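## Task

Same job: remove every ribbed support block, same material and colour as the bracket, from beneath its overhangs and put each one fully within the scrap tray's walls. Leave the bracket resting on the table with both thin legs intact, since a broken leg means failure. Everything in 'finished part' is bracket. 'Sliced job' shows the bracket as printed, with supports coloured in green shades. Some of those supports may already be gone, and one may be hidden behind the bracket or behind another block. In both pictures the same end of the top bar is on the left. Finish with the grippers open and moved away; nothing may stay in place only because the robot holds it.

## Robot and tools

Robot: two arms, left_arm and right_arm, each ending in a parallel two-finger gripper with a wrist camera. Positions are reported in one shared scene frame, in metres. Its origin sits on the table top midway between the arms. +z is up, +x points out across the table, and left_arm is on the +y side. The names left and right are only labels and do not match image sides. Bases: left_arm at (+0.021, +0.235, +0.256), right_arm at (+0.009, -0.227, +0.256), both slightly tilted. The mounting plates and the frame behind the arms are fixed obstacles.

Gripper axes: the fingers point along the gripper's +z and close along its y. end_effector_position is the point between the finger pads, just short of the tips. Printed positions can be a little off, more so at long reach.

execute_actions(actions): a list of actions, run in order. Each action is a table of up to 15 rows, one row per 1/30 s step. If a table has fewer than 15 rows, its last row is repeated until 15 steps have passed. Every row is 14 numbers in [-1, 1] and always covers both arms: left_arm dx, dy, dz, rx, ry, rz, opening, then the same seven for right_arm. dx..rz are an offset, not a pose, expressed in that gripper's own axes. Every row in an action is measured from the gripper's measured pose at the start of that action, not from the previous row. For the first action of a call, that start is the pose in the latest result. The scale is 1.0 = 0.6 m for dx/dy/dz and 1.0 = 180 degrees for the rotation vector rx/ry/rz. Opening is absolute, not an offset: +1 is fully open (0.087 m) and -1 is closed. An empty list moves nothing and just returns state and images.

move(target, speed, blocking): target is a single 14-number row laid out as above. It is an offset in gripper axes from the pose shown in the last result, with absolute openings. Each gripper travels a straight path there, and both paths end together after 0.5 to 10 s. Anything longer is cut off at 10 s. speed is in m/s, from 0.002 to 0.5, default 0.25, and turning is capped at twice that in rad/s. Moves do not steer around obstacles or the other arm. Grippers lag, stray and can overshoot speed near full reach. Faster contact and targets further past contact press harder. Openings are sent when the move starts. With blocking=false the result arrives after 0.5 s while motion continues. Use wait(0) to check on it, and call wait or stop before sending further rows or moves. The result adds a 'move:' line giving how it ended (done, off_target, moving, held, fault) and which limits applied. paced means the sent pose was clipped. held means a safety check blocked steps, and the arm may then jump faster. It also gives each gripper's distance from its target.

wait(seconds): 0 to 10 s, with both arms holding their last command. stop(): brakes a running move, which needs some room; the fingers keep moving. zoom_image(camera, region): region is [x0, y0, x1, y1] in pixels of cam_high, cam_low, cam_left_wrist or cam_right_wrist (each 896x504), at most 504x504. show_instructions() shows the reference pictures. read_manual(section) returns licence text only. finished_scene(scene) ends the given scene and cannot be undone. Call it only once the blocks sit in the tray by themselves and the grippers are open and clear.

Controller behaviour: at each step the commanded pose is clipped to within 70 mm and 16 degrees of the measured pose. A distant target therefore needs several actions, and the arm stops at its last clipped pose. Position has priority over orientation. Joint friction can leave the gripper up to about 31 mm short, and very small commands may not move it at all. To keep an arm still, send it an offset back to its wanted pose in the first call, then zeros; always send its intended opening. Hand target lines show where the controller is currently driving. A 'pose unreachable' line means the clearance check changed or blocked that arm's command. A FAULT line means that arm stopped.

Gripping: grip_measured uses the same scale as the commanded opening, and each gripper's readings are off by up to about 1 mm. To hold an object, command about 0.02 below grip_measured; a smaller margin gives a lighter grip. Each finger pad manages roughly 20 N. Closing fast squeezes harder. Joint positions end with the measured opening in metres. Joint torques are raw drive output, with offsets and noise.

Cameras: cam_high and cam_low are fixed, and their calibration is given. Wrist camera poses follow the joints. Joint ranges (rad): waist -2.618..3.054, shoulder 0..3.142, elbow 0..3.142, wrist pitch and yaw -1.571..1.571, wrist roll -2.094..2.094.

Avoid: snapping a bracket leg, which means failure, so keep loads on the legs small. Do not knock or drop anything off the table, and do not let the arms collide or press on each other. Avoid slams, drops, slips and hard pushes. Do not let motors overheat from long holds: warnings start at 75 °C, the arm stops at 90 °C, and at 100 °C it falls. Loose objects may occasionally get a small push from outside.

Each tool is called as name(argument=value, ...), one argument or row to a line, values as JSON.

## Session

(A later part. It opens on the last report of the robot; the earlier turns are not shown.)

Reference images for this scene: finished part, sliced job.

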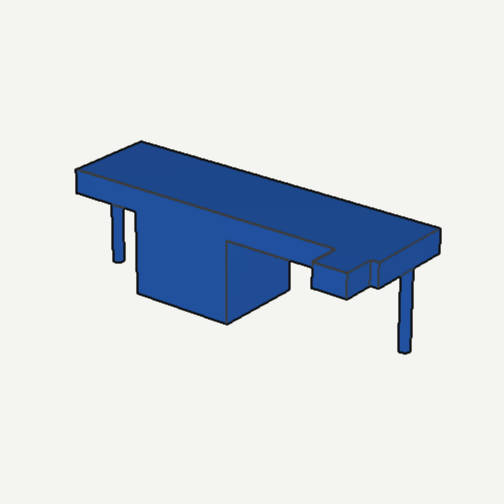

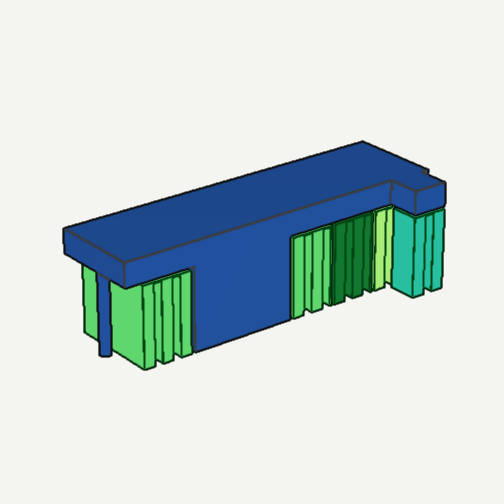

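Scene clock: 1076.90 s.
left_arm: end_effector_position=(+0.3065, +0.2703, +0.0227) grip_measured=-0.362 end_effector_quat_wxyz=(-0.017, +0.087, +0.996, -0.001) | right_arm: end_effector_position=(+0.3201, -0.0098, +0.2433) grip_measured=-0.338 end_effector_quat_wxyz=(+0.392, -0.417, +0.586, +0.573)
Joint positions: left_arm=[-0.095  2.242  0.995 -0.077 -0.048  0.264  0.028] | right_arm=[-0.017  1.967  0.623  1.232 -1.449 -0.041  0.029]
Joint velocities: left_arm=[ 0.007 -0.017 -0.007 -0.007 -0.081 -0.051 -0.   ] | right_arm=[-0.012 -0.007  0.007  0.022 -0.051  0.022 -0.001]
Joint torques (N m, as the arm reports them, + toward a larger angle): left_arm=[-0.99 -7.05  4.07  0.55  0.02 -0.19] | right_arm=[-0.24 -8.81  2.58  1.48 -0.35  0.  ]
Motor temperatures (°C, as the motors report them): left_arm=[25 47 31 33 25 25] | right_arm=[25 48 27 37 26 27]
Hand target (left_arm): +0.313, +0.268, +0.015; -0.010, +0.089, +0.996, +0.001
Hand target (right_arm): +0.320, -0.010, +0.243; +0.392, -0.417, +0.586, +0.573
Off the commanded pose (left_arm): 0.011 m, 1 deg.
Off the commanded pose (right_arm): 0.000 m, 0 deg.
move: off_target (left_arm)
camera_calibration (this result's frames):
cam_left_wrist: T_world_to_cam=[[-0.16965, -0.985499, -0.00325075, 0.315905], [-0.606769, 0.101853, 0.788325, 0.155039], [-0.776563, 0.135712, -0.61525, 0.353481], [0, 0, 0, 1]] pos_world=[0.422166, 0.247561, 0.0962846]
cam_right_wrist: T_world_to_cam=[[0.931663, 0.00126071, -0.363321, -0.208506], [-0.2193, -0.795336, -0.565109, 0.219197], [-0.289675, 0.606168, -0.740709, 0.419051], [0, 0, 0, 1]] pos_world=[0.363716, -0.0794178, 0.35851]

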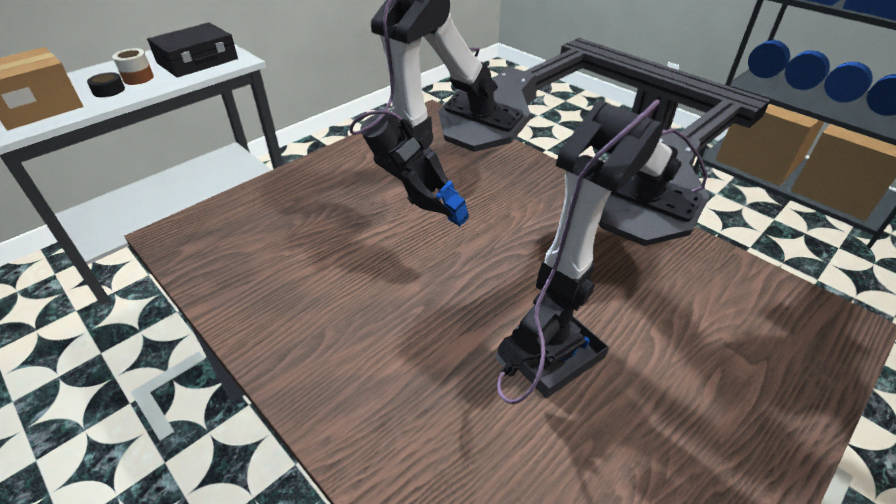

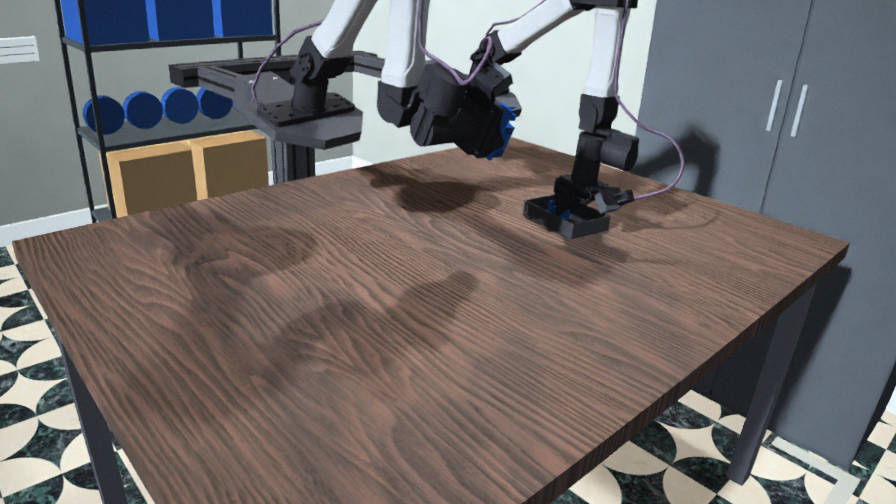

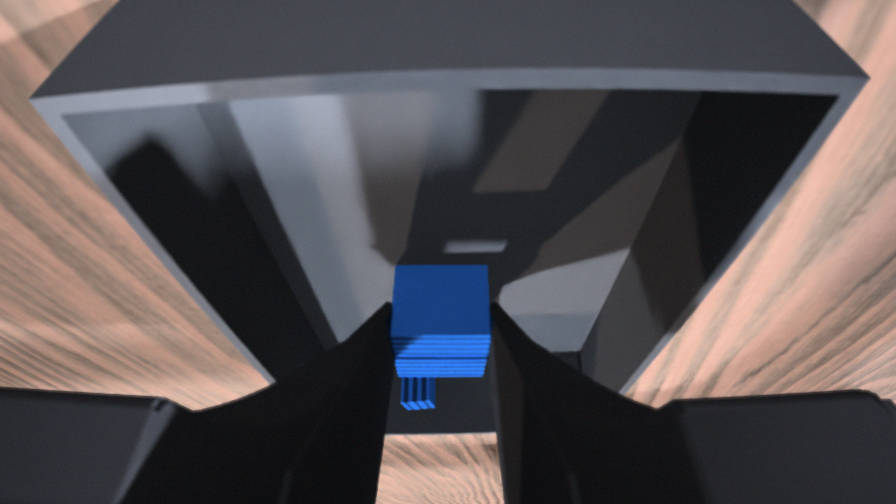

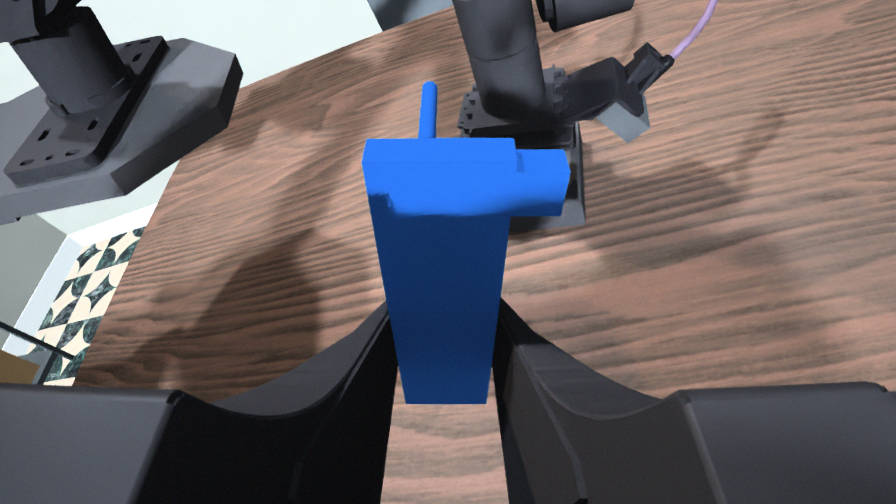

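execute_actions(
  actions=[
    [[0,0,0,0,0,0,-0.37,0,0,0,0,0,0,-0.44],[0,0,0,0,0,0,-0.355,0,0,0,0,0,0,-0.44],[0,0,0,0,0,0,-0.34,0,0,0,0,0,0,-0.44],[0,0,0,0,0,0,-0.32,0,0,0,0,0,0,-0.44],[0,0,0,0,0,0,-0.295,0,0,0,0,0,0,-0.44],[0,0,0,0,0,0,-0.265,0,0,0,0,0,0,-0.44],[0,0,0,0,0,0,-0.23,0,0,0,0,0,0,-0.44],[0,0,0,0,0,0,-0.19,0,0,0,0,0,0,-0.44],[0,0,0,0,0,0,-0.15,0,0,0,0,0,0,-0.44],[0,0,0,0,0,0,-0.11,0,0,0,0,0,0,-0.44],[0,0,0,0,0,0,-0.07,0,0,0,0,0,0,-0.44],[0,0,0,0,0,0,-0.03,0,0,0,0,0,0,-0.44],[0,0,0,0,0,0,0.0,0,0,0,0,0,0,-0.44],[0,0,0,0,0,0,0.03,0,0,0,0,0,0,-0.44],[0,0,0,0,0,0,0.05,0,0,0,0,0,0,-0.44]],
  ],
)

move(
  target=[0, 0, -0.1, 0, 0, 0, 0.05, 0, 0, 0, 0, 0, 0, -0.44],
  speed=0.15,
)

Scene clock: 1083.63 s.
left_arm: end_effector_position=(+0.3064, +0.2703, +0.0228) grip_measured=+0.040 end_effector_quat_wxyz=(-0.017, +0.087, +0.996, -0.001) | right_arm: end_effector_position=(+0.3201, -0.0098, +0.2433) grip_measured=-0.338 end_effector_quat_wxyz=(+0.392, -0.417, +0.586, +0.573)
Joint positions: left_arm=[-0.095  2.242  0.995 -0.077 -0.048  0.263  0.045] | right_arm=[-0.017  1.967  0.623  1.232 -1.449 -0.041  0.029]
Joint velocities: left_arm=[-0.002 -0.002 -0.017  0.037 -0.037 -0.037  0.018] | right_arm=[ 0.002 -0.022 -0.012 -0.051 -0.051 -0.022  0.   ]
Joint torques (N m, as the arm reports them, + toward a larger angle): left_arm=[ 0.07 -9.31  2.04  0.35  0.07 -0.17] | right_arm=[-0.29 -8.67  2.6   1.48 -0.34 -0.01]
Motor temperatures (°C, as the motors report them): left_arm=[25 46 31 33 25 25] | right_arm=[25 48 27 37 26 27]
Hand target (left_arm): +0.307, +0.270, +0.023; -0.017, +0.087, +0.996, -0.001
Hand target (right_arm): +0.320, -0.010, +0.243; +0.392, -0.417, +0.586, +0.573
Off the commanded pose (left_arm): 0.000 m, 0 deg.
Off the commanded pose (right_arm): 0.000 m, 0 deg.
camera_calibration (this result's frames):
cam_left_wrist: T_world_to_cam=[[-0.168541, -0.98569, -0.00319202, 0.315544], [-0.606586, 0.101165, 0.788555, 0.155092], [-0.776948, 0.13484, -0.614956, 0.353767], [0, 0, 0, 1]] pos_world=[0.422117, 0.247637, 0.0962596]
cam_right_wrist: T_world_to_cam=[[0.931663, 0.00126071, -0.363321, -0.208506], [-0.2193, -0.795336, -0.565109, 0.219197], [-0.289675, 0.606168, -0.740709, 0.419051], [0, 0, 0, 1]] pos_world=[0.363716, -0.0794178, 0.35851]

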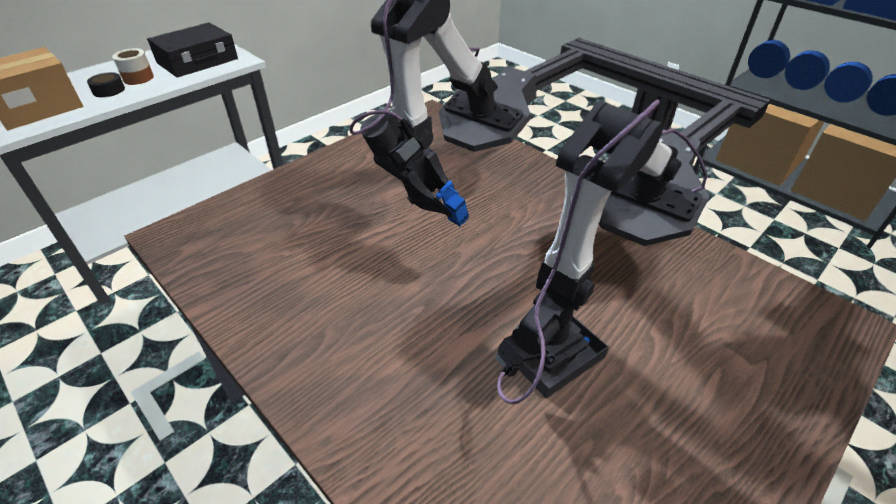

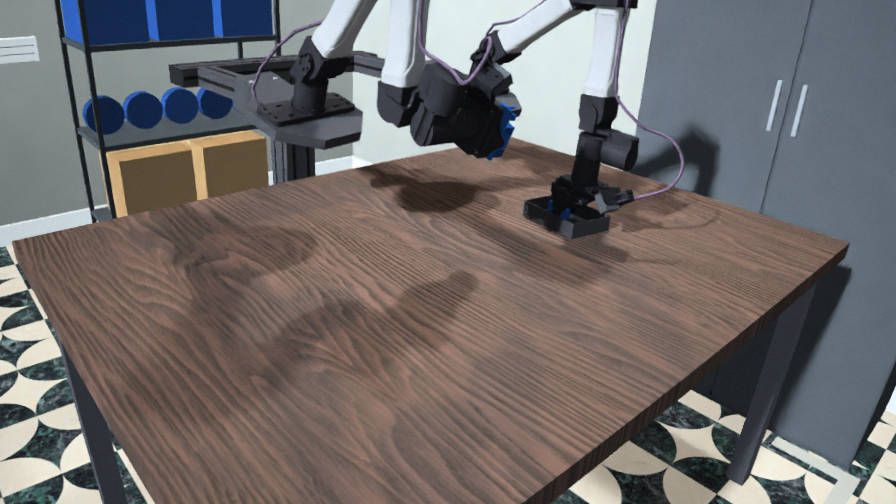

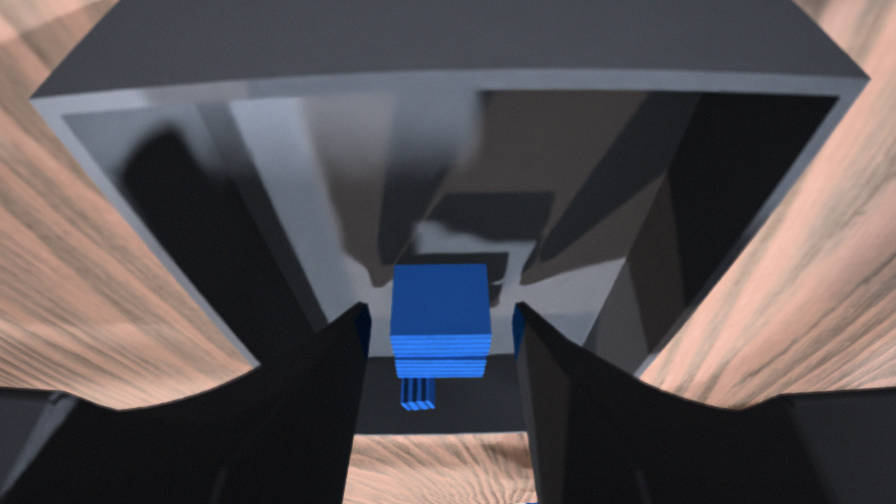

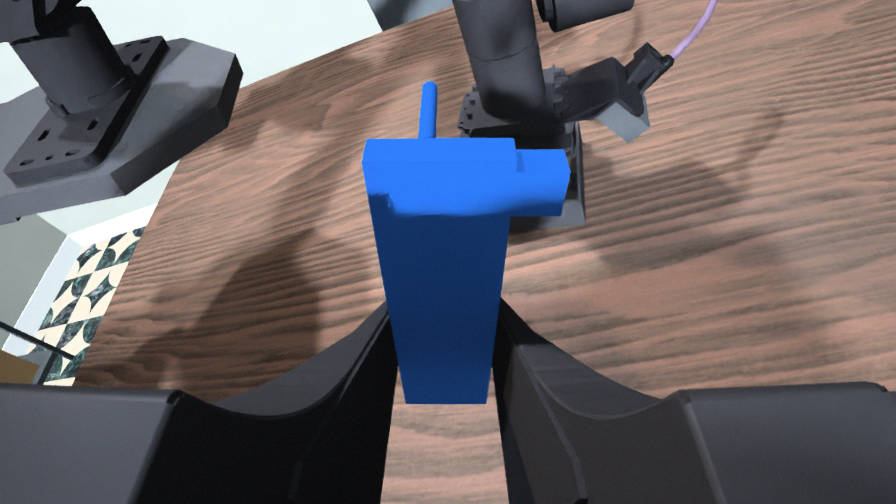

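Scene clock: 1084.67 s.
left_arm: end_effector_position=(+0.3238, +0.2743, +0.0815) grip_measured=+0.050 end_effector_quat_wxyz=(+0.001, +0.085, +0.996, +0.002) | right_arm: end_effector_position=(+0.3201, -0.0098, +0.2433) grip_measured=-0.338 end_effector_quat_wxyz=(+0.392, -0.417, +0.586, +0.573)
Joint positions: left_arm=[-0.095  2.028  0.976 -0.235 -0.048  0.262  0.046] | right_arm=[-0.017  1.967  0.623  1.232 -1.449 -0.041  0.029]
Joint velocities: left_arm=[-0.012 -0.032  0.002  0.022 -0.081  0.007 -0.001] | right_arm=[-0.017 -0.017 -0.017  0.037 -0.022 -0.051  0.   ]
Joint torques (N m, as the arm reports them, + toward a larger angle): left_arm=[-0.67 -9.64  1.3   0.21  0.03 -0.23] | right_arm=[-0.27 -8.67  2.58  1.5  -0.34 -0.01]
Motor temperatures (°C, as the motors report them): left_arm=[25 47 30 33 25 25] | right_arm=[25 48 27 37 26 27]
Hand target (left_arm): +0.310, +0.271, +0.083; -0.017, +0.087, +0.996, -0.001
Hand target (right_arm): +0.320, -0.010, +0.243; +0.392, -0.417, +0.586, +0.573
Off the commanded pose (left_arm): 0.016 m, 2 deg.
Off the commanded pose (right_arm): 0.000 m, 0 deg.
move: off_target (left_arm)
camera_calibration (this result's frames):
cam_left_wrist: T_world_to_cam=[[-0.165506, -0.986125, -0.0128493, 0.322607], [-0.636065, 0.0967785, 0.765542, 0.131522], [-0.753677, 0.134875, -0.643257, 0.397629], [0, 0, 0, 1]] pos_world=[0.436734, 0.251772, 0.159238]
cam_right_wrist: T_world_to_cam=[[0.931663, 0.00126071, -0.363321, -0.208506], [-0.2193, -0.795336, -0.565109, 0.219197], [-0.289675, 0.606168, -0.740709, 0.419051], [0, 0, 0, 1]] pos_world=[0.363716, -0.0794178, 0.35851]

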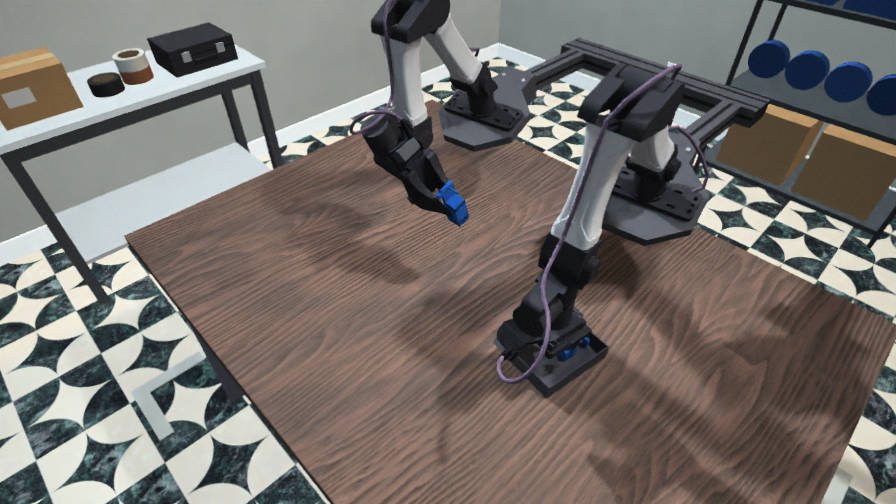

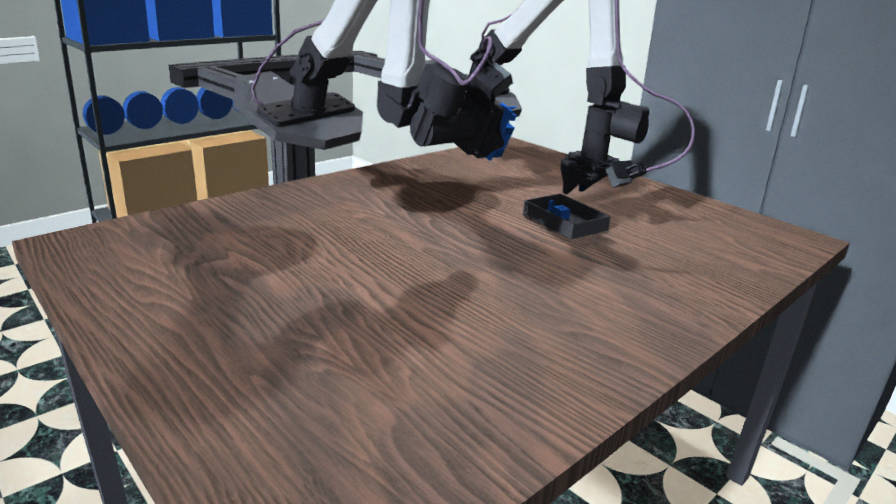

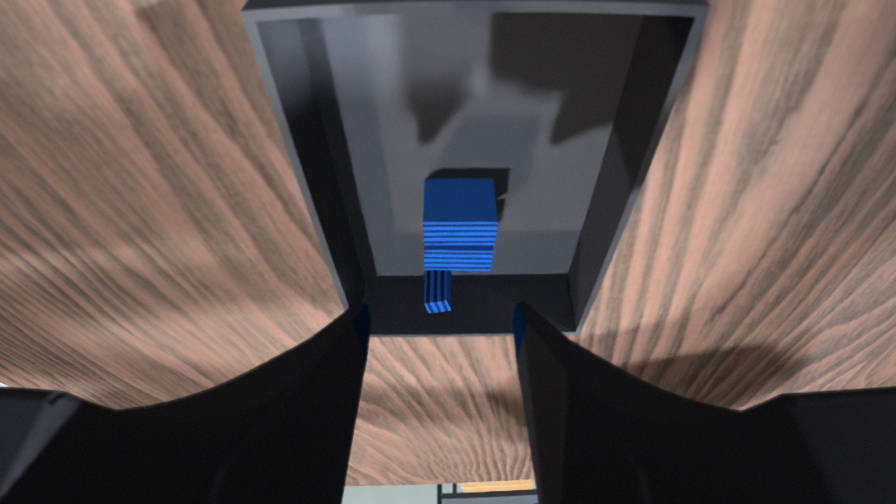

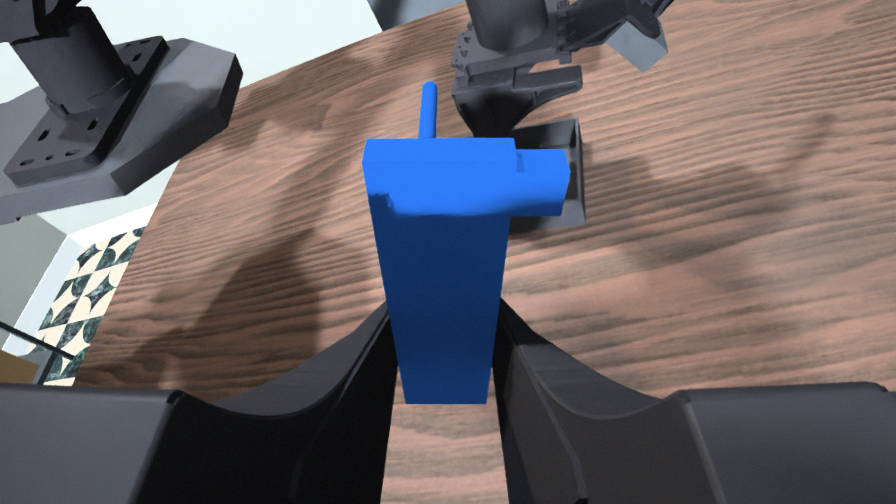

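show_instructions(
)

Reference images for this scene: finished part, sliced job.

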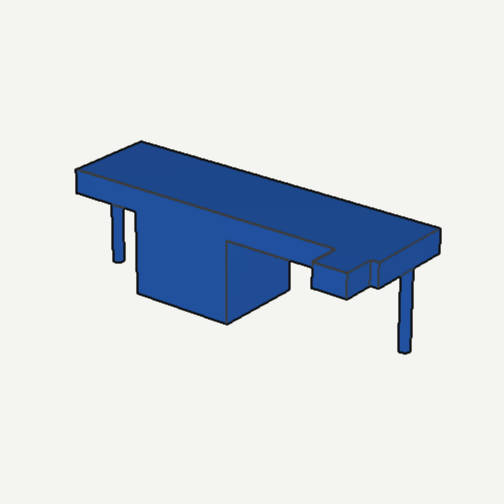

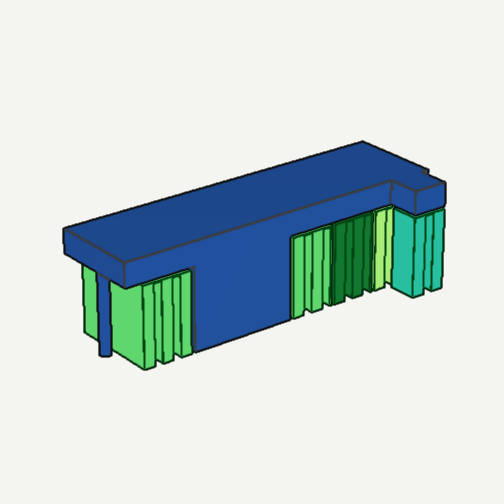

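move(
  target=[-0.2556, -0.1499, -0.2008, 0.1825, -0.3939, 0.0813, 0.05, 0, 0, 0, 0, 0, 0, -0.44],
  speed=0.4,
)

Scene clock: 1113.47 s.
left_arm: end_effector_position=(+0.4701, +0.1619, +0.2166) grip_measured=+0.050 end_effector_quat_wxyz=(+0.561, +0.191, +0.746, -0.303) | right_arm: end_effector_position=(+0.3201, -0.0098, +0.2433) grip_measured=-0.338 end_effector_quat_wxyz=(+0.392, -0.417, +0.586, +0.573)
Joint positions: left_arm=[-0.05   1.994  0.647  1.307  0.848  0.021  0.046] | right_arm=[-0.017  1.967  0.623  1.232 -1.449 -0.041  0.029]
Joint velocities: left_arm=[-0.002 -0.017 -0.017  0.066 -0.081 -0.007 -0.   ] | right_arm=[-0.007  0.002 -0.002 -0.022 -0.022  0.007  0.   ]
Joint torques (N m, as the arm reports them, + toward a larger angle): left_arm=[-0.04 -6.34  1.2   1.89  0.28 -0.2 ] | right_arm=[-0.24 -8.78  2.6   1.47 -0.36  0.  ]
Motor temperatures (°C, as the motors report them): left_arm=[25 50 29 32 25 25] | right_arm=[25 48 27 37 25 27]
Hand target (left_arm): +0.458, +0.159, +0.203; +0.544, +0.182, +0.756, -0.314
Hand target (right_arm): +0.320, -0.010, +0.243; +0.392, -0.417, +0.586, +0.573
Off the commanded pose (left_arm): 0.018 m, 2 deg.
Off the commanded pose (right_arm): 0.000 m, 0 deg.
move: off_target (left_arm)
camera_calibration (this result's frames):
cam_left_wrist: T_world_to_cam=[[-0.61781, -0.748533, 0.240852, 0.356878], [-0.749931, 0.468784, -0.466739, 0.3922], [0.236462, -0.468978, -0.850967, 0.287195], [0, 0, 0, 1]] pos_world=[0.446695, 0.217966, 0.341494]
cam_right_wrist: T_world_to_cam=[[0.931663, 0.00126071, -0.363321, -0.208506], [-0.2193, -0.795336, -0.565109, 0.219197], [-0.289675, 0.606168, -0.740709, 0.419051], [0, 0, 0, 1]] pos_world=[0.363716, -0.0794178, 0.35851]

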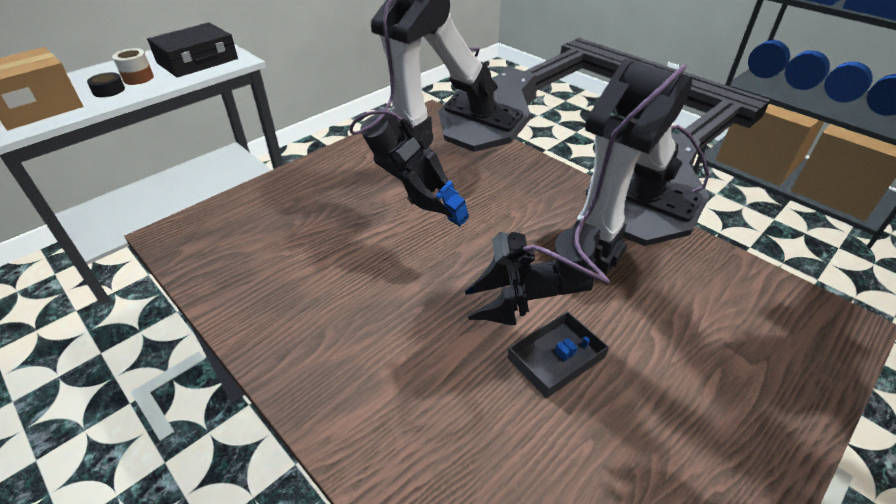

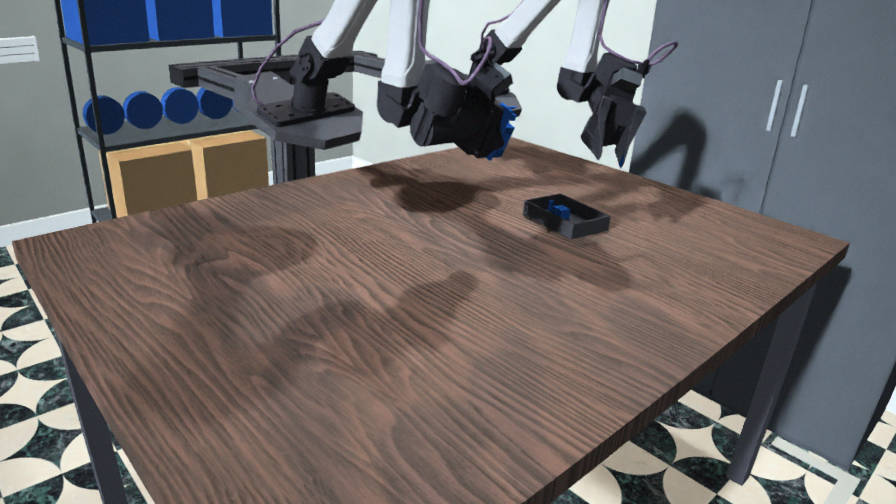

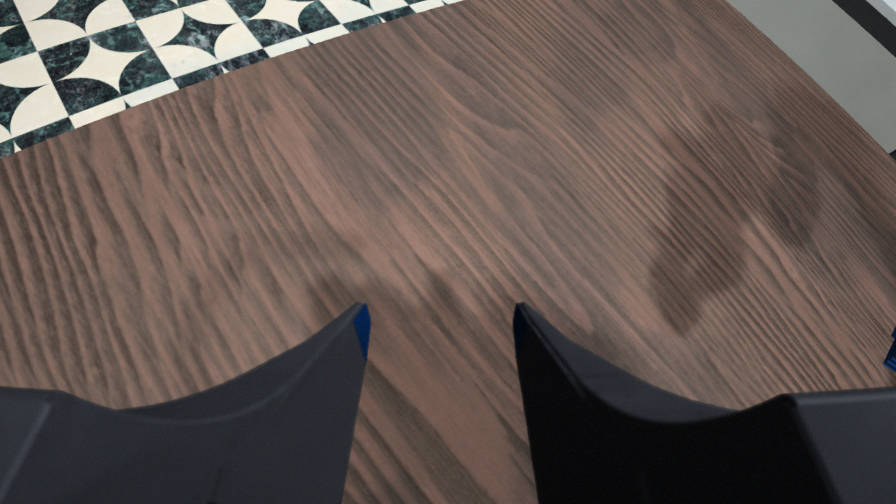

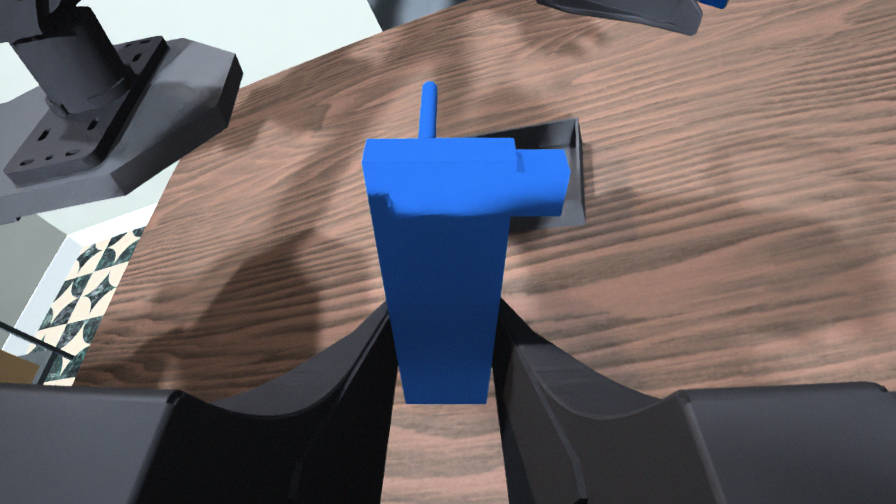

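move(
  target=[-0.0032, -0.3214, -0.0161, 0.2743, 0.0008, -0.0064, 0.05, 0, 0, 0, 0, 0, 0, -0.44],
  speed=0.25,
)

Scene clock: 1145.27 s.
left_arm: end_effector_position=(+0.3469, +0.0266, +0.2651) grip_measured=+0.050 end_effector_quat_wxyz=(+0.435, +0.402, +0.555, -0.584) | right_arm: end_effector_position=(+0.3201, -0.0098, +0.2433) grip_measured=-0.338 end_effector_quat_wxyz=(+0.392, -0.417, +0.586, +0.573)
Joint positions: left_arm=[-0.295  1.994  0.647  1.31   1.449  0.009  0.046] | right_arm=[-0.017  1.967  0.623  1.232 -1.449 -0.041  0.029]
Joint velocities: left_arm=[-0.007 -0.017 -0.002 -0.066 -0.007  0.007 -0.   ] | right_arm=[ 0.002 -0.007  0.002  0.007  0.037 -0.051 -0.002]
Joint torques (N m, as the arm reports them, + toward a larger angle): left_arm=[-1.36 -8.23  2.64  1.36  0.32 -0.21] | right_arm=[-0.16 -8.81  2.62  1.47 -0.35 -0.01]
Motor temperatures (°C, as the motors report them): left_arm=[25 47 29 36 25 25] | right_arm=[25 48 27 37 25 27]
Hand target (left_arm): +0.343, +0.024, +0.266; +0.425, +0.401, +0.555, -0.592
Hand target (right_arm): +0.320, -0.010, +0.243; +0.392, -0.417, +0.586, +0.573
Off the commanded pose (left_arm): 0.004 m, 1 deg.
Off the commanded pose (right_arm): 0.000 m, 0 deg.
move: done
camera_calibration (this result's frames):
cam_left_wrist: T_world_to_cam=[[-0.952504, -0.00235909, 0.304517, 0.24721], [-0.211098, 0.725837, -0.654674, 0.241965], [-0.219486, -0.687863, -0.691861, 0.415943], [0, 0, 0, 1]] pos_world=[0.377841, 0.111067, 0.370903]
cam_right_wrist: T_world_to_cam=[[0.931663, 0.00126071, -0.363321, -0.208506], [-0.2193, -0.795336, -0.565109, 0.219197], [-0.289675, 0.606168, -0.740709, 0.419051], [0, 0, 0, 1]] pos_world=[0.363716, -0.0794178, 0.35851]

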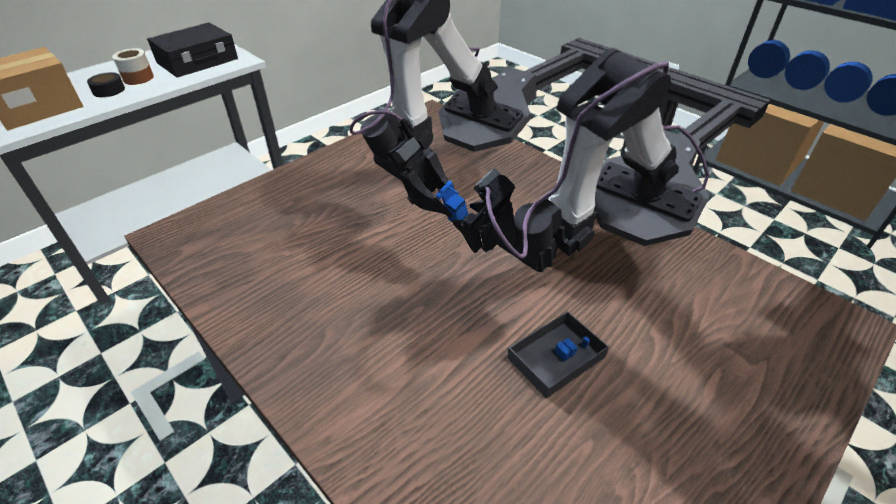

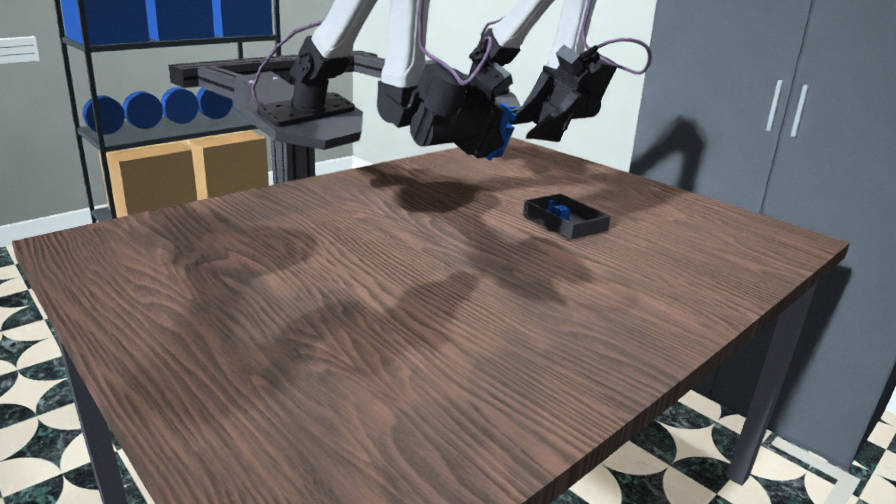

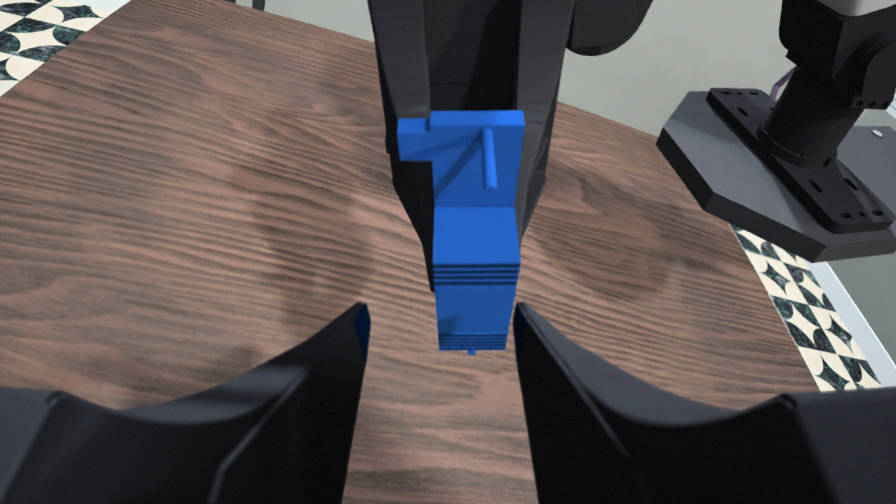

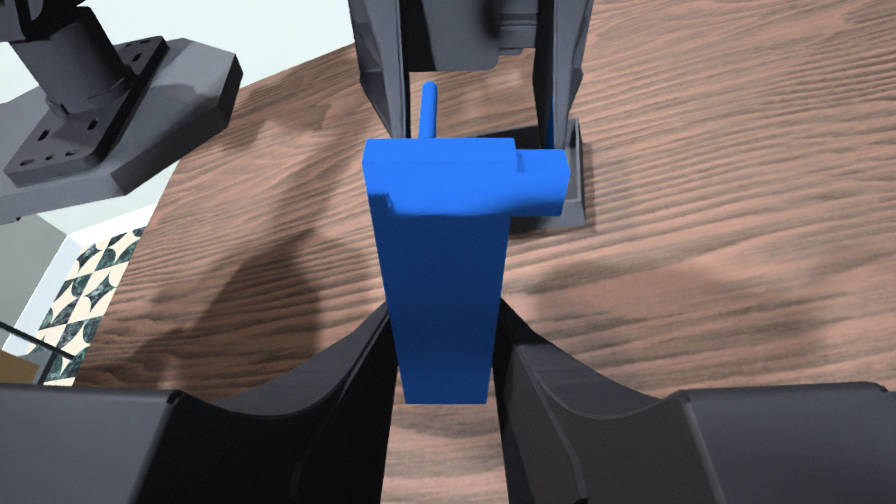

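zoom_image(
  camera="cam_left_wrist",
  region=[340, 90, 620, 370],
)

Region (340, 90, 620, 370) of cam_left_wrist's 896x504 image, scaled by 1.800, with more detail than that image has.

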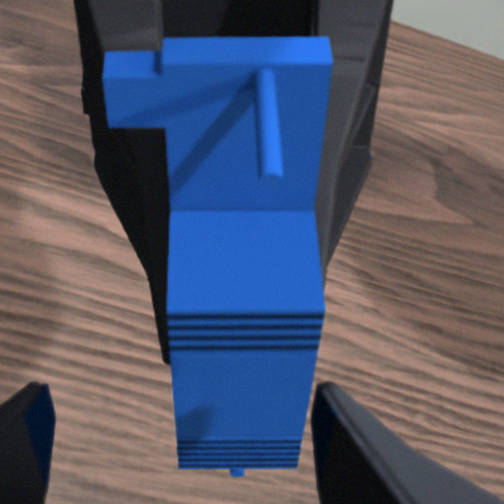

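move(
  target=[0.0011, -0.0137, 0.052, 0.0051, 0.0011, 0.0002, 0.12, 0.0003, -0.0073, -0.0002, 0.008, 0.0003, 0, -0.44],
  speed=0.04,
)

Scene clock: 1178.90 s.
left_arm: end_effector_position=(+0.3390, -0.0022, +0.2689) grip_measured=+0.120 end_effector_quat_wxyz=(+0.430, +0.407, +0.550, -0.589) | right_arm: end_effector_position=(+0.3228, -0.0099, +0.2422) grip_measured=-0.338 end_effector_quat_wxyz=(+0.395, -0.414, +0.591, +0.568)
Joint positions: left_arm=[-0.388  1.994  0.647  1.311  1.376  0.008  0.049] | right_arm=[-0.017  1.967  0.623  1.232 -1.432 -0.041  0.029]
Joint velocities: left_arm=[-0.007  0.012  0.007 -0.022 -0.037 -0.022  0.   ] | right_arm=[-0.007 -0.007 -0.007  0.007 -0.022 -0.007  0.   ]
Joint torques (N m, as the arm reports them, + toward a larger angle): left_arm=[-1.74 -7.97  2.74  1.56  0.11 -0.19] | right_arm=[-0.2  -8.73  2.64  1.5  -0.25  0.  ]
Motor temperatures (°C, as the motors report them): left_arm=[25 48 29 35 25 25] | right_arm=[25 48 27 37 25 27]
Hand target (left_arm): +0.339, -0.005, +0.269; +0.431, +0.406, +0.551, -0.588
Hand target (right_arm): +0.324, -0.010, +0.242; +0.397, -0.412, +0.593, +0.566
Off the commanded pose (left_arm): 0.002 m, 0 deg.
Off the commanded pose (right_arm): 0.001 m, 0 deg.
move: done
camera_calibration (this result's frames):
cam_left_wrist: T_world_to_cam=[[-0.952893, 0.018117, 0.302765, 0.239114], [-0.195032, 0.727884, -0.657379, 0.259008], [-0.232288, -0.685461, -0.690062, 0.400936], [0, 0, 0, 1]] pos_world=[0.371497, 0.081966, 0.374542]
cam_right_wrist: T_world_to_cam=[[0.931793, -0.0155067, -0.362659, -0.211819], [-0.231251, -0.795458, -0.560151, 0.22178], [-0.279794, 0.60581, -0.744789, 0.416826], [0, 0, 0, 1]] pos_world=[0.365284, -0.0793848, 0.357859]

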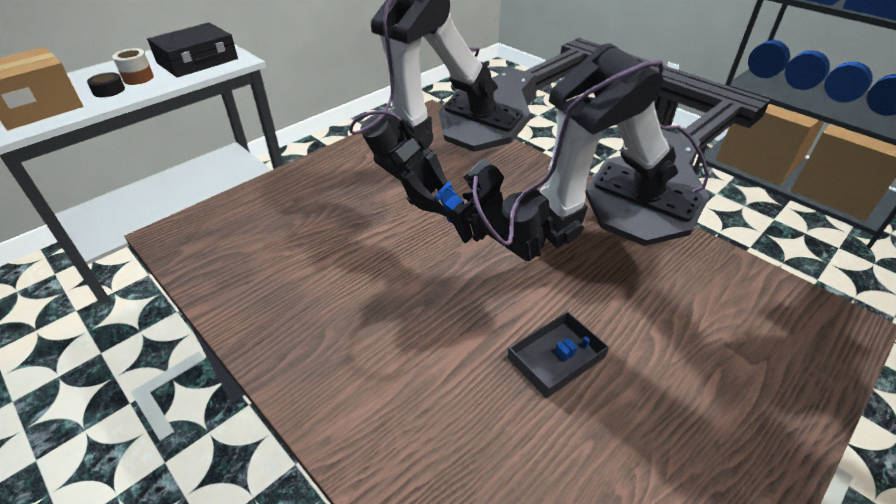

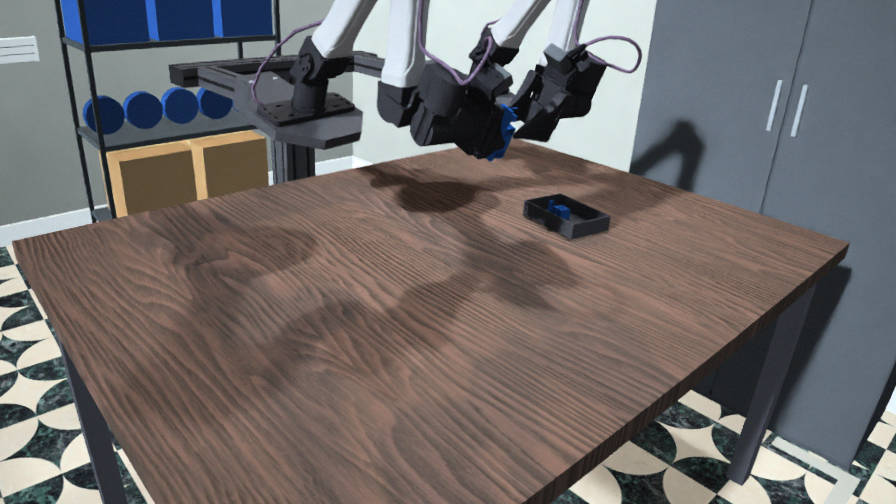

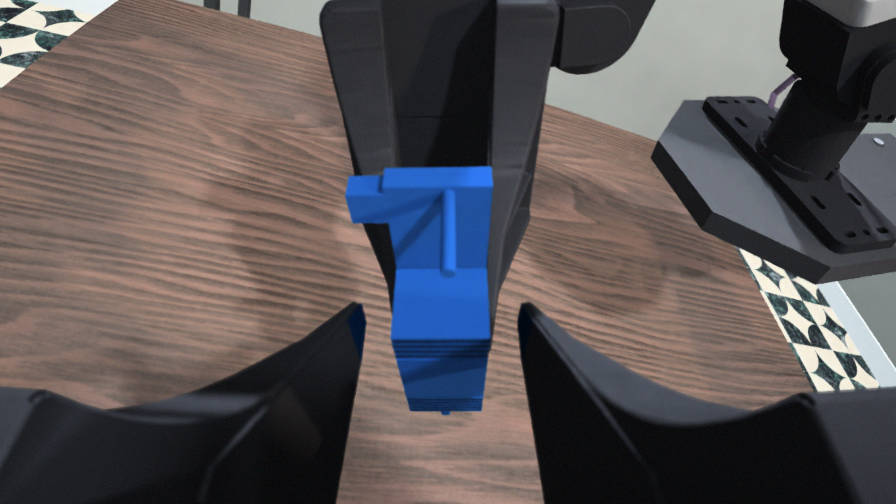

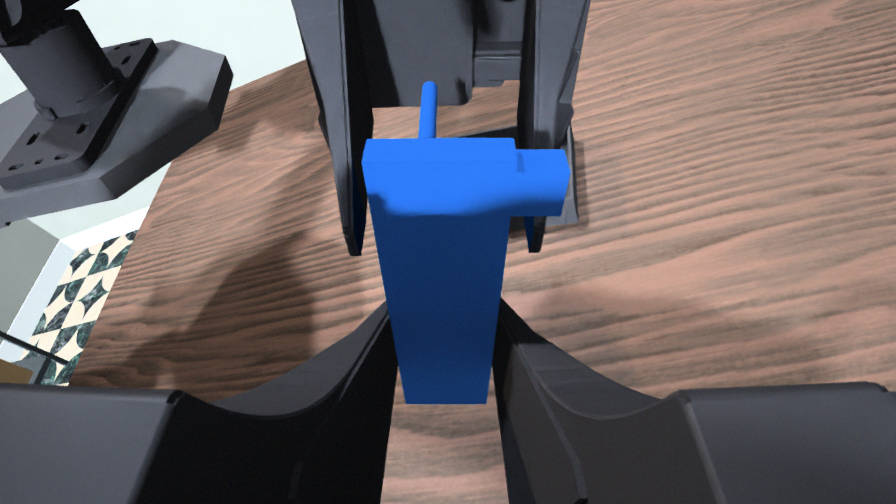

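zoom_image(
  camera="cam_left_wrist",
  region=[320, 160, 580, 420],
)

Region (320, 160, 580, 420) of cam_left_wrist's 896x504 image, scaled by 1.938, with more detail than that image has.

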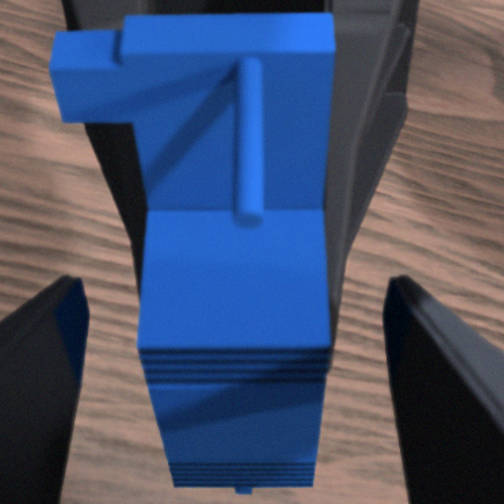

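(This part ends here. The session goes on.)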